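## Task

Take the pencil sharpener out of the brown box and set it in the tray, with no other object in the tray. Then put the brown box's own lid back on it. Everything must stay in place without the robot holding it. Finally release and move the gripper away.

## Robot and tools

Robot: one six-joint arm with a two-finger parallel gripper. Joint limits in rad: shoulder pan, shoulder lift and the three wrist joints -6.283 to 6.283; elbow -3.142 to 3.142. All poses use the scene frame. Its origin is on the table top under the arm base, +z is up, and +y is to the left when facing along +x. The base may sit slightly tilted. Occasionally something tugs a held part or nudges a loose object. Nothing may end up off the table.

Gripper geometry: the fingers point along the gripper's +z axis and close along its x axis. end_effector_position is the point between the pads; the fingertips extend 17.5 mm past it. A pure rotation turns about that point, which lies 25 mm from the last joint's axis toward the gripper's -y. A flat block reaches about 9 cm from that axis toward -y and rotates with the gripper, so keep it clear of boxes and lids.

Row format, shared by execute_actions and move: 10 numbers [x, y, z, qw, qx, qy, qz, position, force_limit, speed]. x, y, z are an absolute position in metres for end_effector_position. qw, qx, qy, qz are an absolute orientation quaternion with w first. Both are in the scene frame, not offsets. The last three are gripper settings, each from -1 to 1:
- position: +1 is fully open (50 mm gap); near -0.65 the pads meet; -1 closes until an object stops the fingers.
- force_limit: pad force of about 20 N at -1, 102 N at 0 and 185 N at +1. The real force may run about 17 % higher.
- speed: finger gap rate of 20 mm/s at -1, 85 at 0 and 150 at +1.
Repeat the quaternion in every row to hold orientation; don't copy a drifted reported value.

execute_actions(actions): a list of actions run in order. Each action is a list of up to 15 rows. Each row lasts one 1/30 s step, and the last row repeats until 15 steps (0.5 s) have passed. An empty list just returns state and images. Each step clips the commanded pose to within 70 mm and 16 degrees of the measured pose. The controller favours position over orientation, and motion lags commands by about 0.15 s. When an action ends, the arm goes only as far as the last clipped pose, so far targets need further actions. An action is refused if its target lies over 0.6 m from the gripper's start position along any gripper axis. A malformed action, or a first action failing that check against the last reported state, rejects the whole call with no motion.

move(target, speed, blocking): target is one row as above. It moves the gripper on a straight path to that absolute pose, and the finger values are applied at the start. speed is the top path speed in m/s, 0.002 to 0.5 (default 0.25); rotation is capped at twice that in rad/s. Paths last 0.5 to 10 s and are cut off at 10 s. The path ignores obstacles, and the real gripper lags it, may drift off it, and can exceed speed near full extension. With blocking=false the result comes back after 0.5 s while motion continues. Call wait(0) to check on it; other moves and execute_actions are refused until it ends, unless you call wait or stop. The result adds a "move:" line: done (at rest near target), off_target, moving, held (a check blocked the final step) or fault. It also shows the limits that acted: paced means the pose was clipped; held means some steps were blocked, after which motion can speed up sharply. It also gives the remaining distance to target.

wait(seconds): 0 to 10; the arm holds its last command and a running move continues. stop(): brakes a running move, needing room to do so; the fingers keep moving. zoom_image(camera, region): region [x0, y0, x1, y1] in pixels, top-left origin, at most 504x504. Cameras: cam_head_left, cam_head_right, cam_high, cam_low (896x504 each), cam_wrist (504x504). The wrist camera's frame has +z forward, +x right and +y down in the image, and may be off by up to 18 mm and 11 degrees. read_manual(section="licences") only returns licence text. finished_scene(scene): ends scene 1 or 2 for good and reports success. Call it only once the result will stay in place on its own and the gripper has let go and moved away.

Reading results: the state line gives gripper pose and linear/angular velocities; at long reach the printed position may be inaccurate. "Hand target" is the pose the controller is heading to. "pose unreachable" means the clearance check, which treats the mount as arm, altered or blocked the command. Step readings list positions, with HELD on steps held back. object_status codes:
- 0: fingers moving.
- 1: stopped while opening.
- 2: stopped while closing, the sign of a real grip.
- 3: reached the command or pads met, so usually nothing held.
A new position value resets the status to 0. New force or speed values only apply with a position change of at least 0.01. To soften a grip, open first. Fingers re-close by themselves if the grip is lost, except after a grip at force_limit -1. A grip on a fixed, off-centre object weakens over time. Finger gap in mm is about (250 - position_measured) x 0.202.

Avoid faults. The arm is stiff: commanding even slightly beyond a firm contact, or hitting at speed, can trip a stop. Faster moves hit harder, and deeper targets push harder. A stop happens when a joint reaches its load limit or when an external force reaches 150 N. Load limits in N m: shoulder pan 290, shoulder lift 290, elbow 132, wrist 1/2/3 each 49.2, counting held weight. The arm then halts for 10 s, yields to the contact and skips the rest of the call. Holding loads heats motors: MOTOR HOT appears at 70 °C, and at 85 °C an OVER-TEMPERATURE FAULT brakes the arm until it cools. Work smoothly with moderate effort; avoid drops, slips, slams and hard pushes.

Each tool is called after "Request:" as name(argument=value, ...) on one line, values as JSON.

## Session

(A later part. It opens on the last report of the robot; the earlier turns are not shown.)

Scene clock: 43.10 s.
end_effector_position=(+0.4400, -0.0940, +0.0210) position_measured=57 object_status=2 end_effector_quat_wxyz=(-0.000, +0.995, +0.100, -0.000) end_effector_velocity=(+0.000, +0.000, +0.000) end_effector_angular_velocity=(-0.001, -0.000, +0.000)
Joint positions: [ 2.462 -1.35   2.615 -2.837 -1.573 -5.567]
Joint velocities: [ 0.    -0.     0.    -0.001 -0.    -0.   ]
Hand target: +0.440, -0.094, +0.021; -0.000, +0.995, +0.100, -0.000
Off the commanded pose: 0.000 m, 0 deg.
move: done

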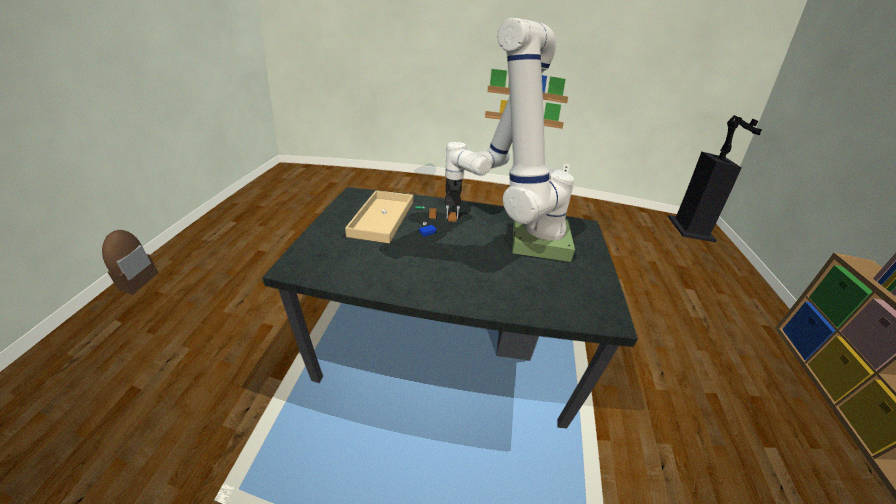

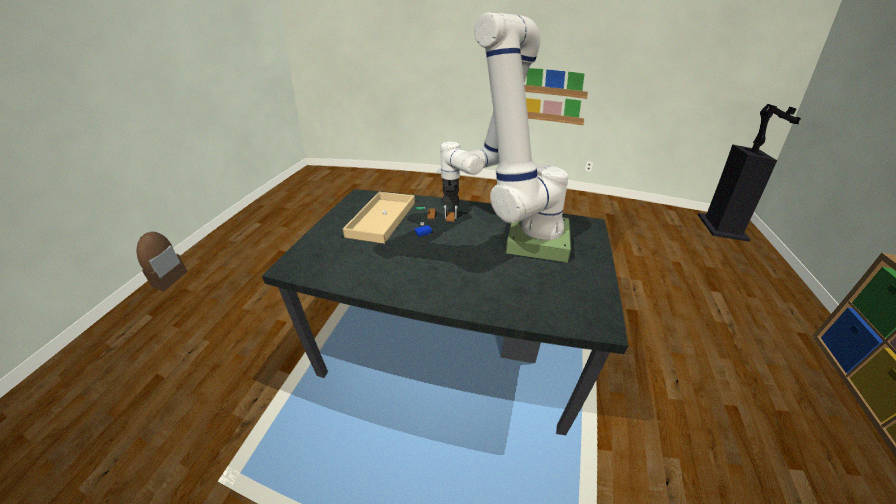

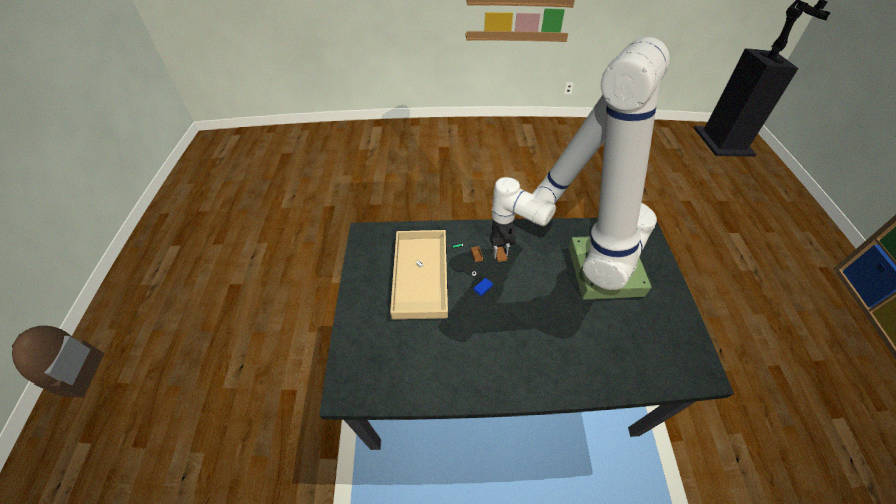

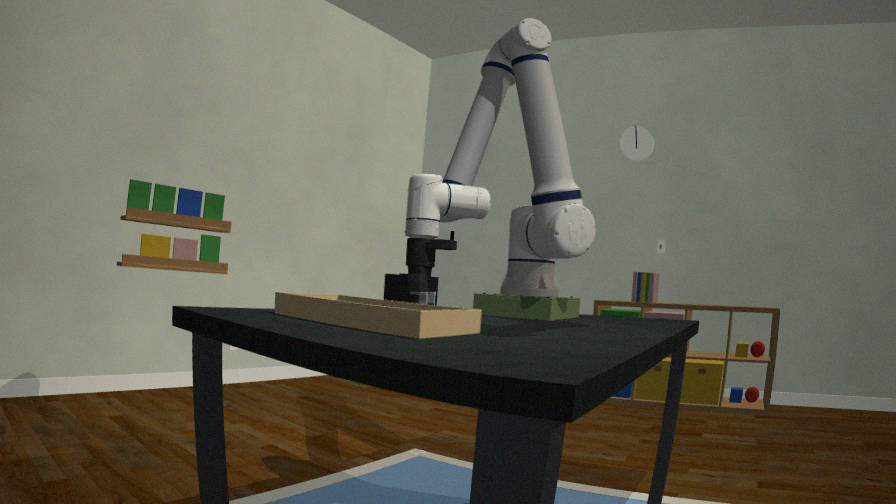

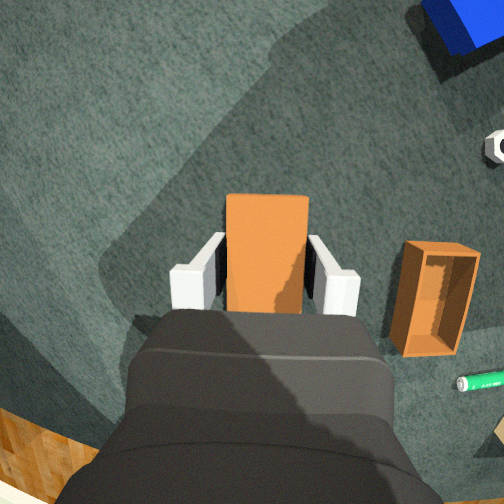

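Request:
move(target=[0.44,-0.094,0.056,0,0.995,0.1,0,-1,-0.8,-0.5], speed=0.1)

Request:
move(target=[0.537,-0.094,0.056,0,0.995,0.1,0,-1,-0.8,-0.5], speed=0.15)

Request:
move(target=[0.537,-0.094,0.035,0,0.995,0.1,0,-1,-0.8,-0.5], speed=0.015)

Request:
move(target=[0.537,-0.094,0.035,0,0.995,0.1,0,1,-0.8,-0.5])

Request:
move(target=[0.537,-0.094,0.2,0,0.995,0.1,0,1,-0.8,-0.5])

Request:
zoom_image(camera="cam_head_left", region=[400,180,470,240])

Scene clock: 45.80 s.
end_effector_position=(+0.4399, -0.0938, +0.0559) position_measured=57 object_status=2 end_effector_quat_wxyz=(-0.000, +0.995, +0.100, +0.000) end_effector_velocity=(+0.001, -0.000, +0.002) end_effector_angular_velocity=(-0.000, -0.001, -0.000)
Joint positions: [ 2.462 -1.455  2.601 -2.718 -1.573 -5.567]
Joint velocities: [-0.    -0.006 -0.002  0.007  0.001  0.   ]
Hand target: +0.440, -0.094, +0.056; +0.000, +0.995, +0.100, +0.000
Off the commanded pose: 0.000 m, 0 deg.
move: done

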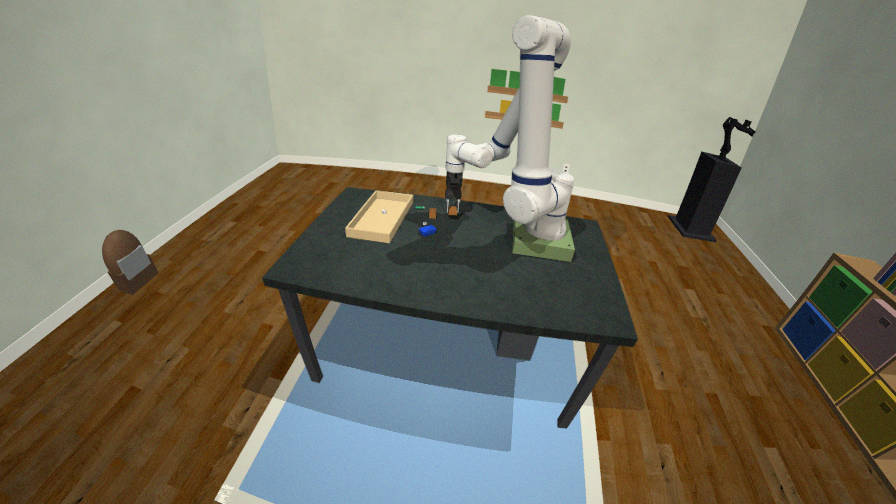

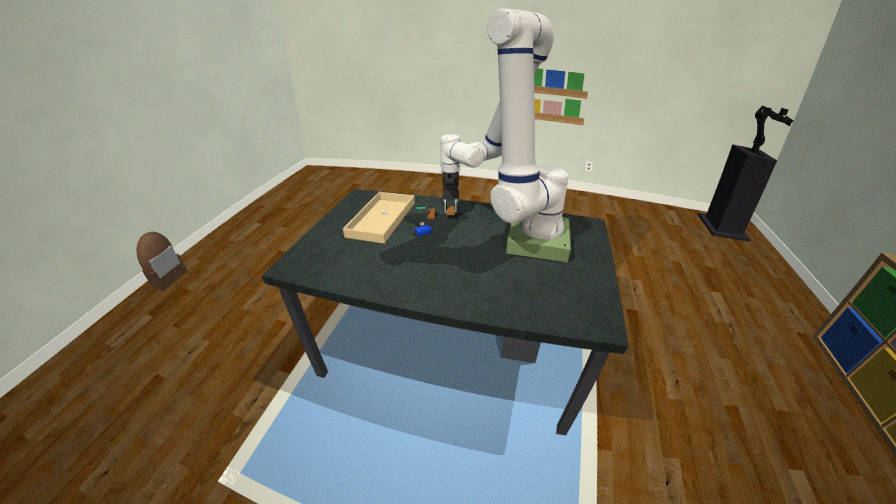

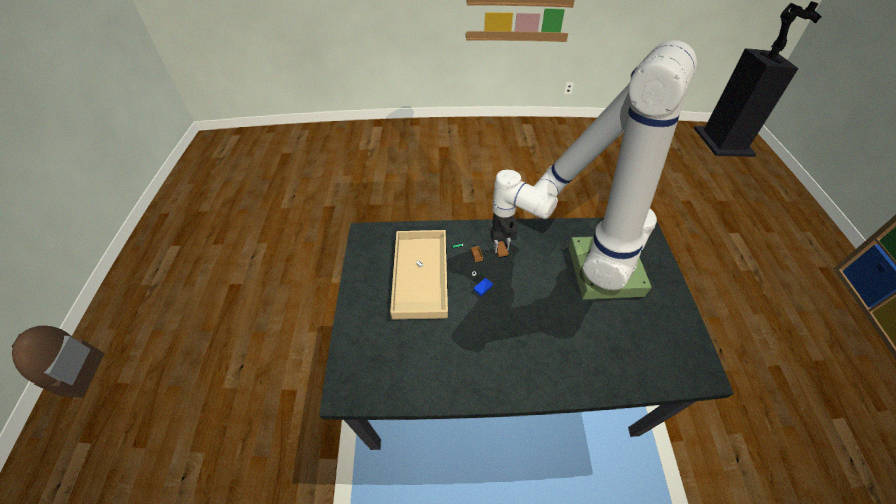

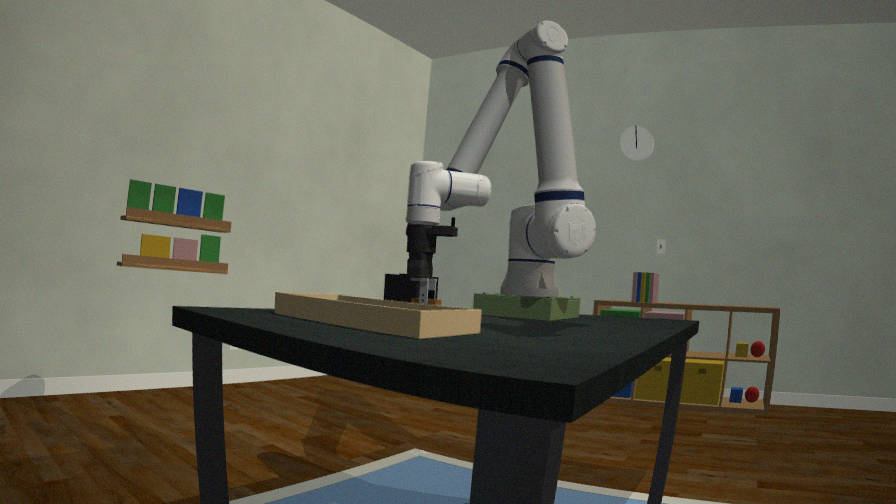

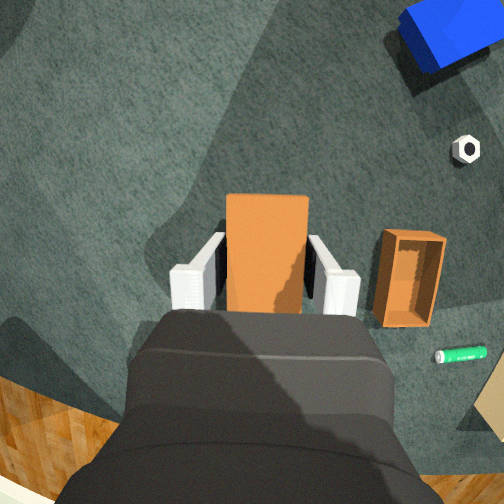

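Scene clock: 46.93 s.
end_effector_position=(+0.5370, -0.0940, +0.0564) position_measured=57 object_status=2 end_effector_quat_wxyz=(-0.000, +0.995, +0.100, +0.000) end_effector_velocity=(+0.001, -0.000, -0.000) end_effector_angular_velocity=(+0.000, +0.001, -0.000)
Joint positions: [ 2.576 -1.334  2.426 -2.664 -1.573 -5.453]
Joint velocities: [ 0.001  0.002 -0.003  0.001 -0.     0.002]
Hand target: +0.537, -0.094, +0.056; -0.000, +0.995, +0.100, +0.000
Off the commanded pose: 0.000 m, 0 deg.
move: done

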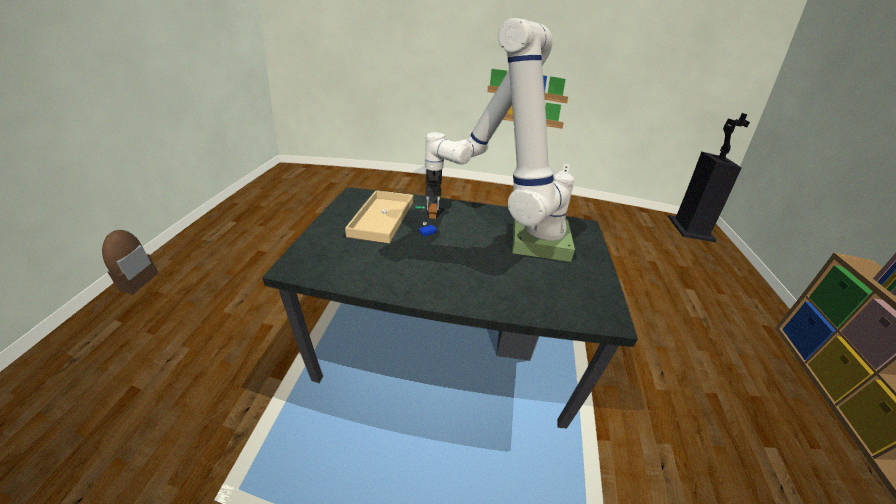

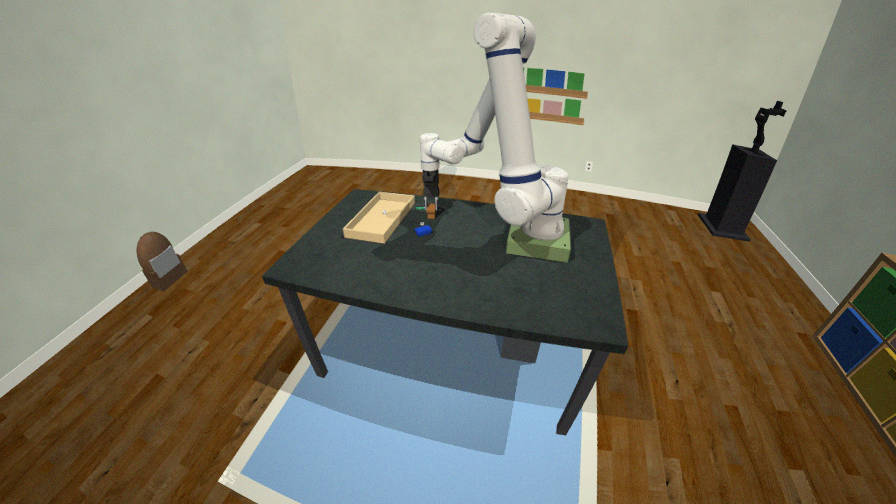

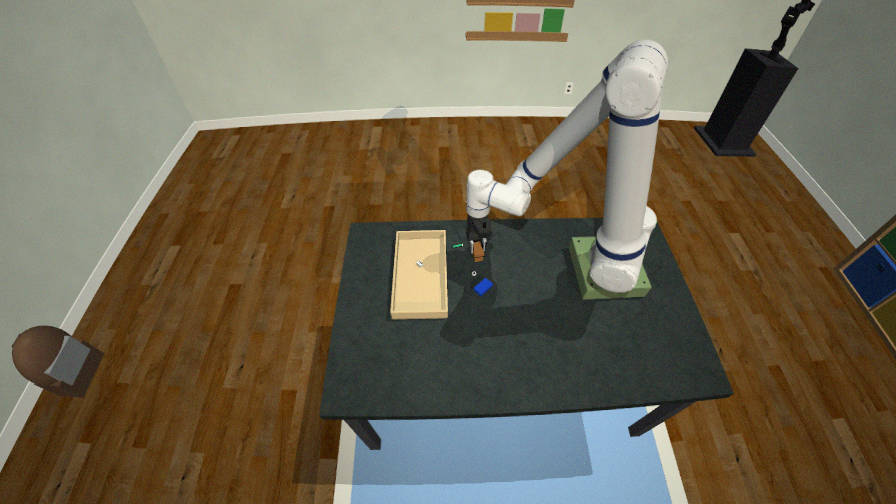

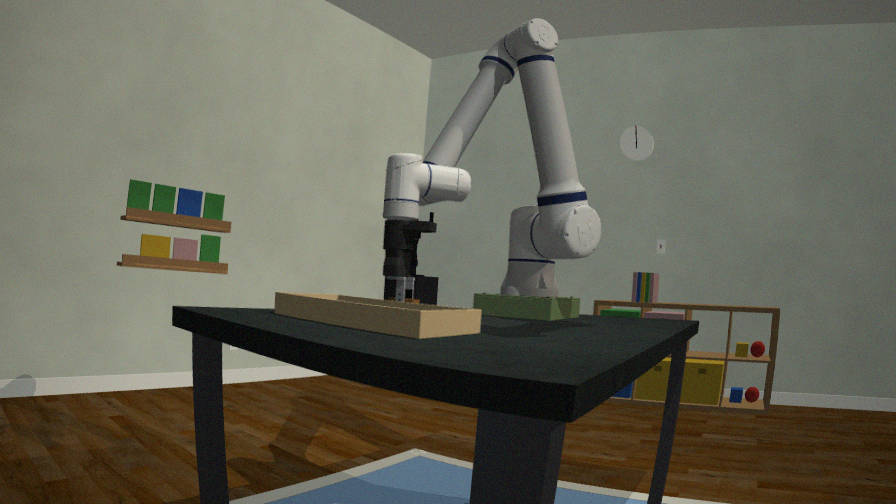

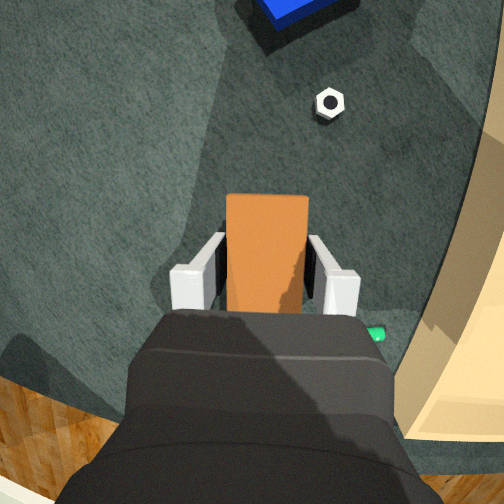

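Scene clock: 48.57 s.
end_effector_position=(+0.5371, -0.0940, +0.0351) position_measured=57 object_status=2 end_effector_quat_wxyz=(-0.000, +0.995, +0.100, -0.000) end_effector_velocity=(+0.000, -0.000, -0.002) end_effector_angular_velocity=(-0.001, -0.001, -0.000)
Joint positions: [ 2.577 -1.286  2.433 -2.719 -1.573 -5.452]
Joint velocities: [-0.     0.004  0.    -0.005 -0.    -0.   ]
Hand target: +0.537, -0.094, +0.035; -0.000, +0.995, +0.100, -0.000
Off the commanded pose: 0.000 m, 0 deg.
move: done

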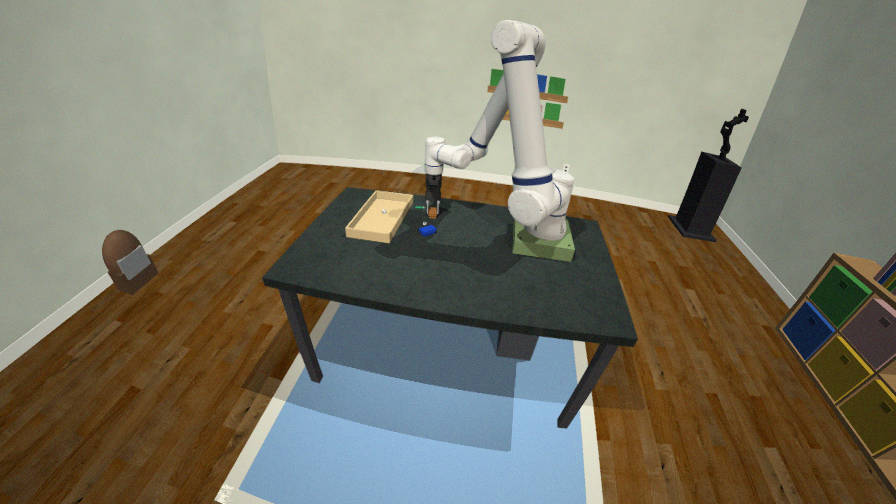

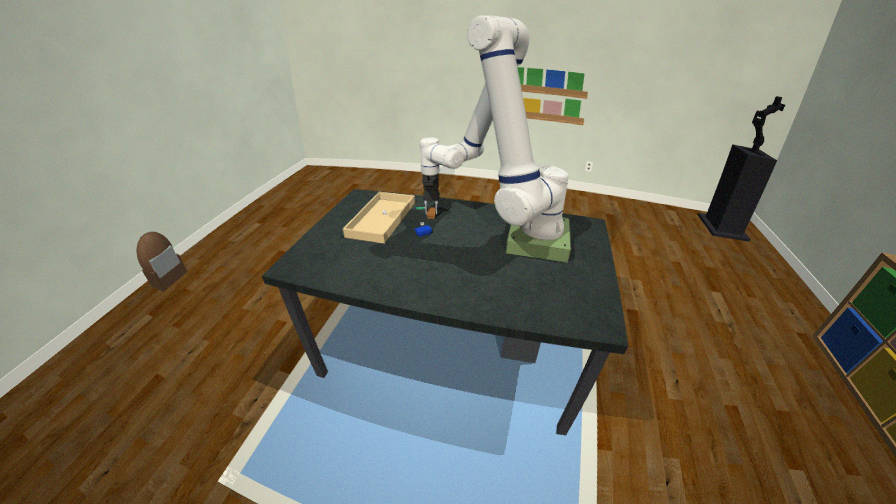

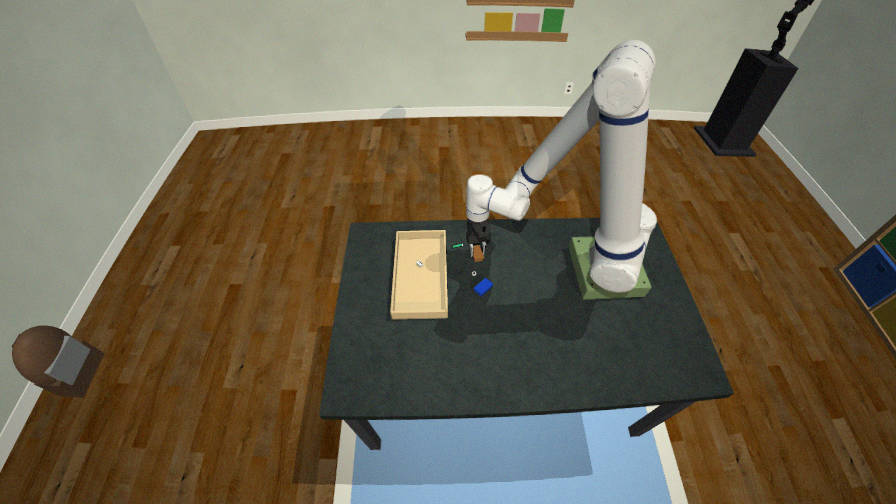

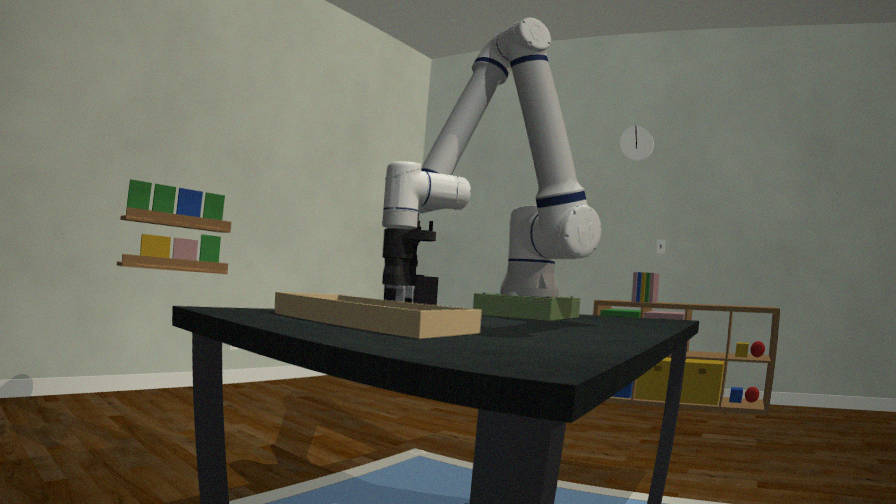

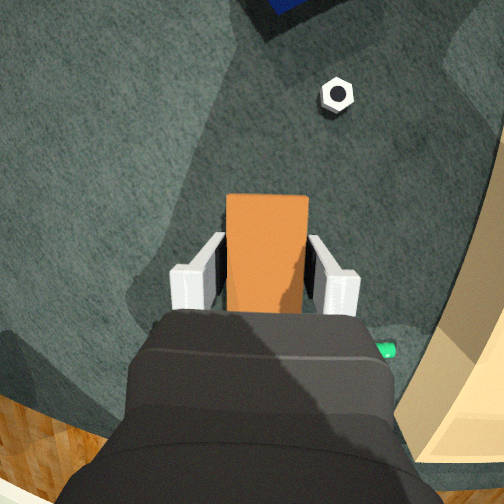

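Scene clock: 49.27 s.
end_effector_position=(+0.5370, -0.0940, +0.0350) position_measured=3 object_status=3 end_effector_quat_wxyz=(+0.000, +0.995, +0.100, +0.000) end_effector_velocity=(+0.001, +0.001, +0.000) end_effector_angular_velocity=(+0.000, -0.001, +0.001)
Joint positions: [ 2.577 -1.286  2.433 -2.719 -1.573 -5.452]
Joint velocities: [ 0.001  0.    -0.    -0.001  0.001  0.   ]
Hand target: +0.537, -0.094, +0.035; -0.000, +0.995, +0.100, -0.000
Off the commanded pose: 0.000 m, 0 deg.
move: done

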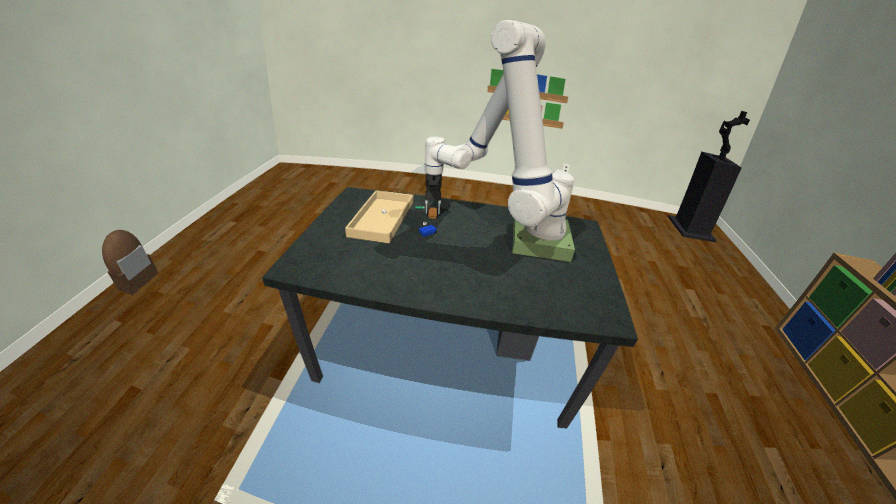

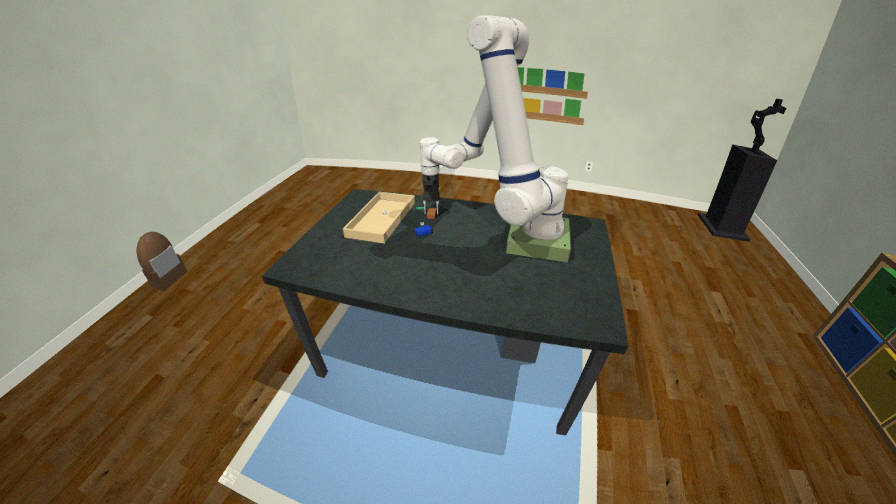

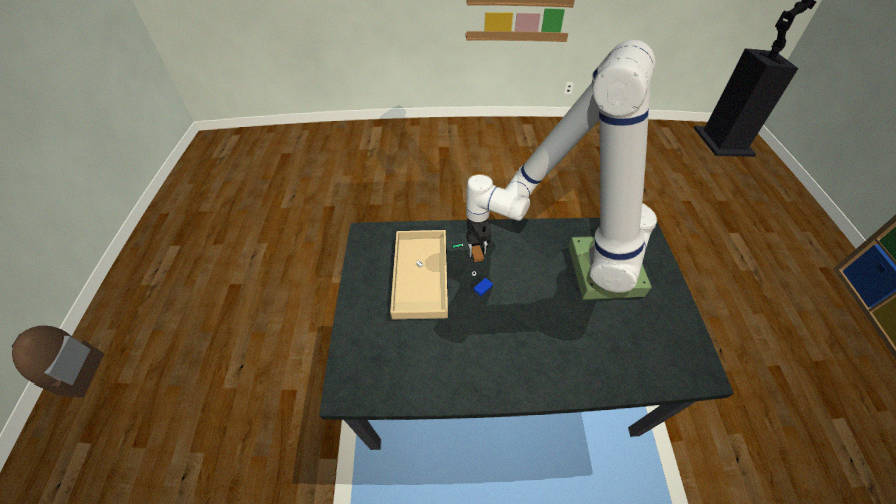

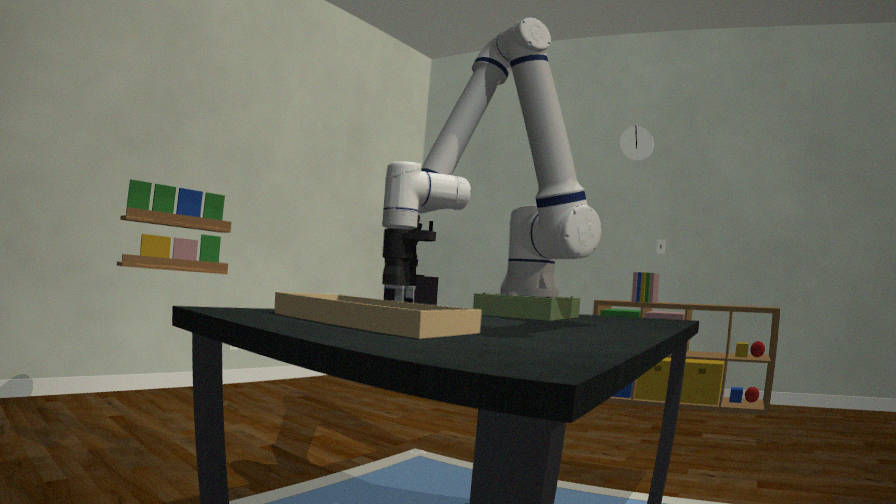

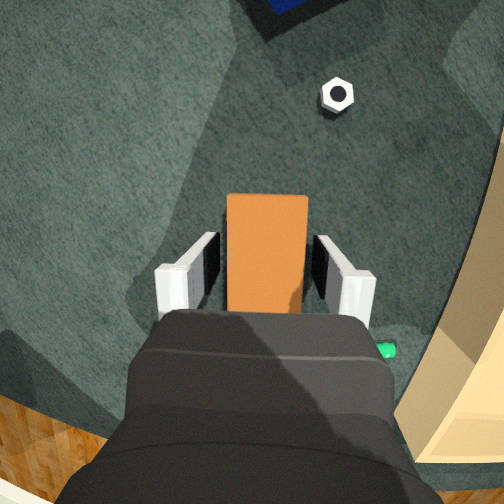

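Scene clock: 50.47 s.
end_effector_position=(+0.5363, -0.0936, +0.2002) position_measured=3 object_status=3 end_effector_quat_wxyz=(-0.000, +0.995, +0.100, +0.000) end_effector_velocity=(-0.000, +0.000, +0.001) end_effector_angular_velocity=(-0.001, +0.001, +0.000)
Joint positions: [ 2.578 -1.603  2.33  -2.3   -1.573 -5.451]
Joint velocities: [ 0.    -0.002 -0.001  0.004 -0.001 -0.   ]
Hand target: +0.536, -0.094, +0.200; -0.000, +0.995, +0.100, +0.000
Off the commanded pose: 0.001 m, 0 deg.
move: done

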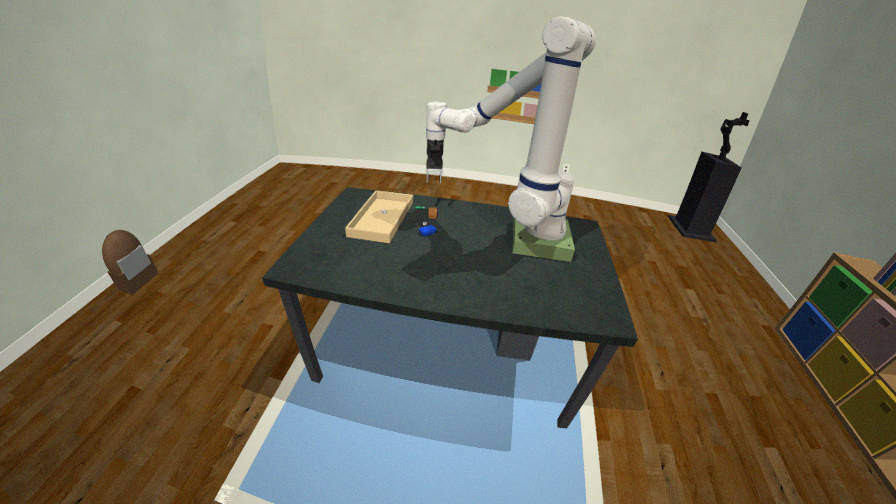

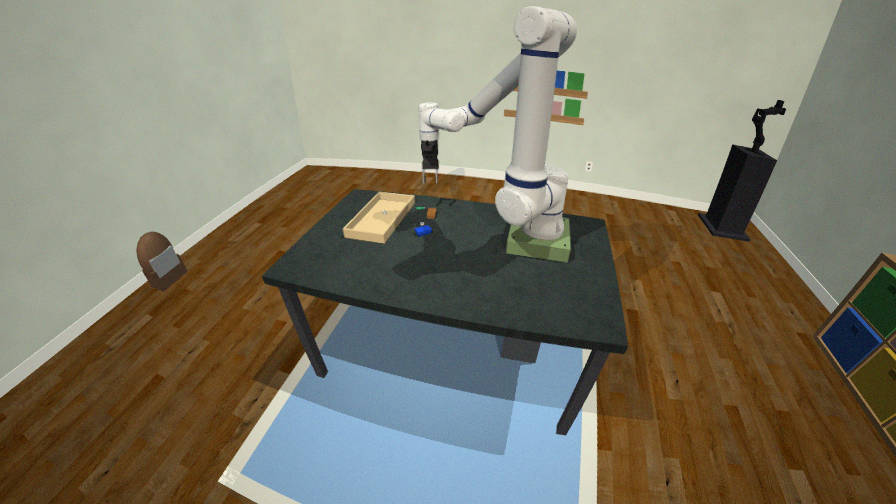

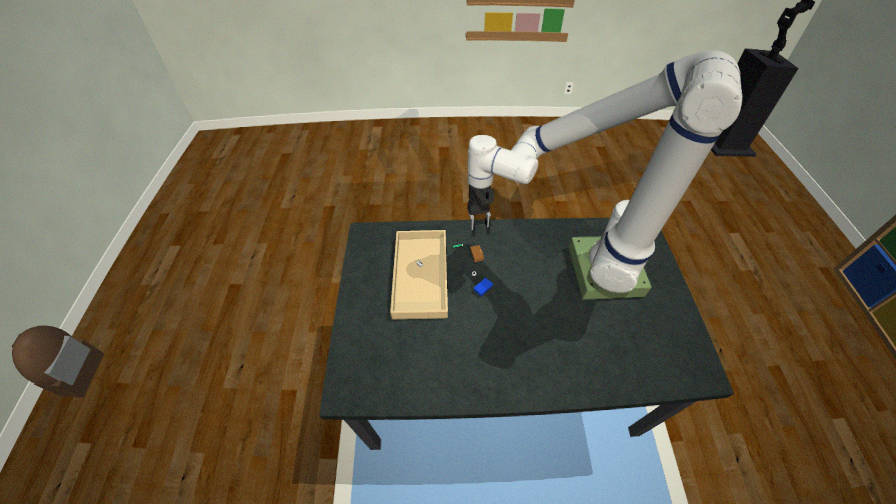

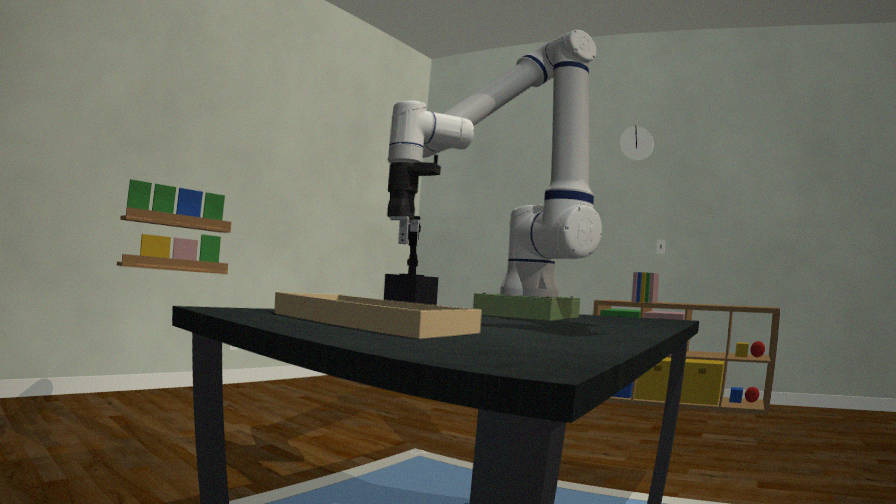

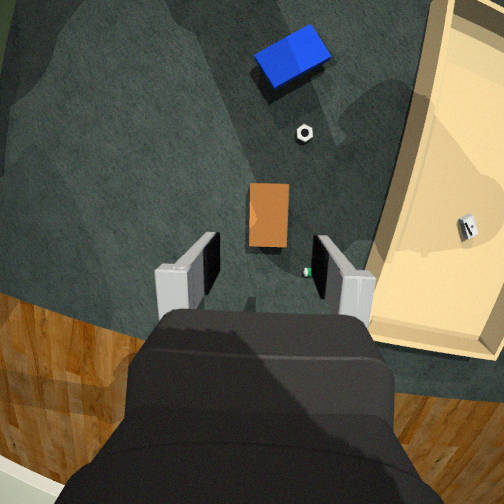

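Region (400, 180, 470, 240) of cam_head_left's 896x504 image, scaled by 7.200, with more detail than that image has; it fills the top 432 rows of this view, and the rest is white.

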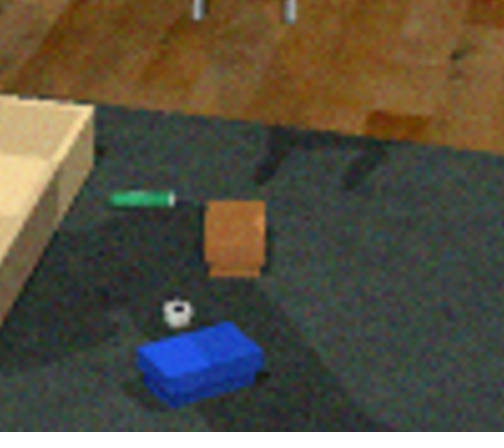

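Request:
finished_scene(scene=1)

The scene is finished: the task was done.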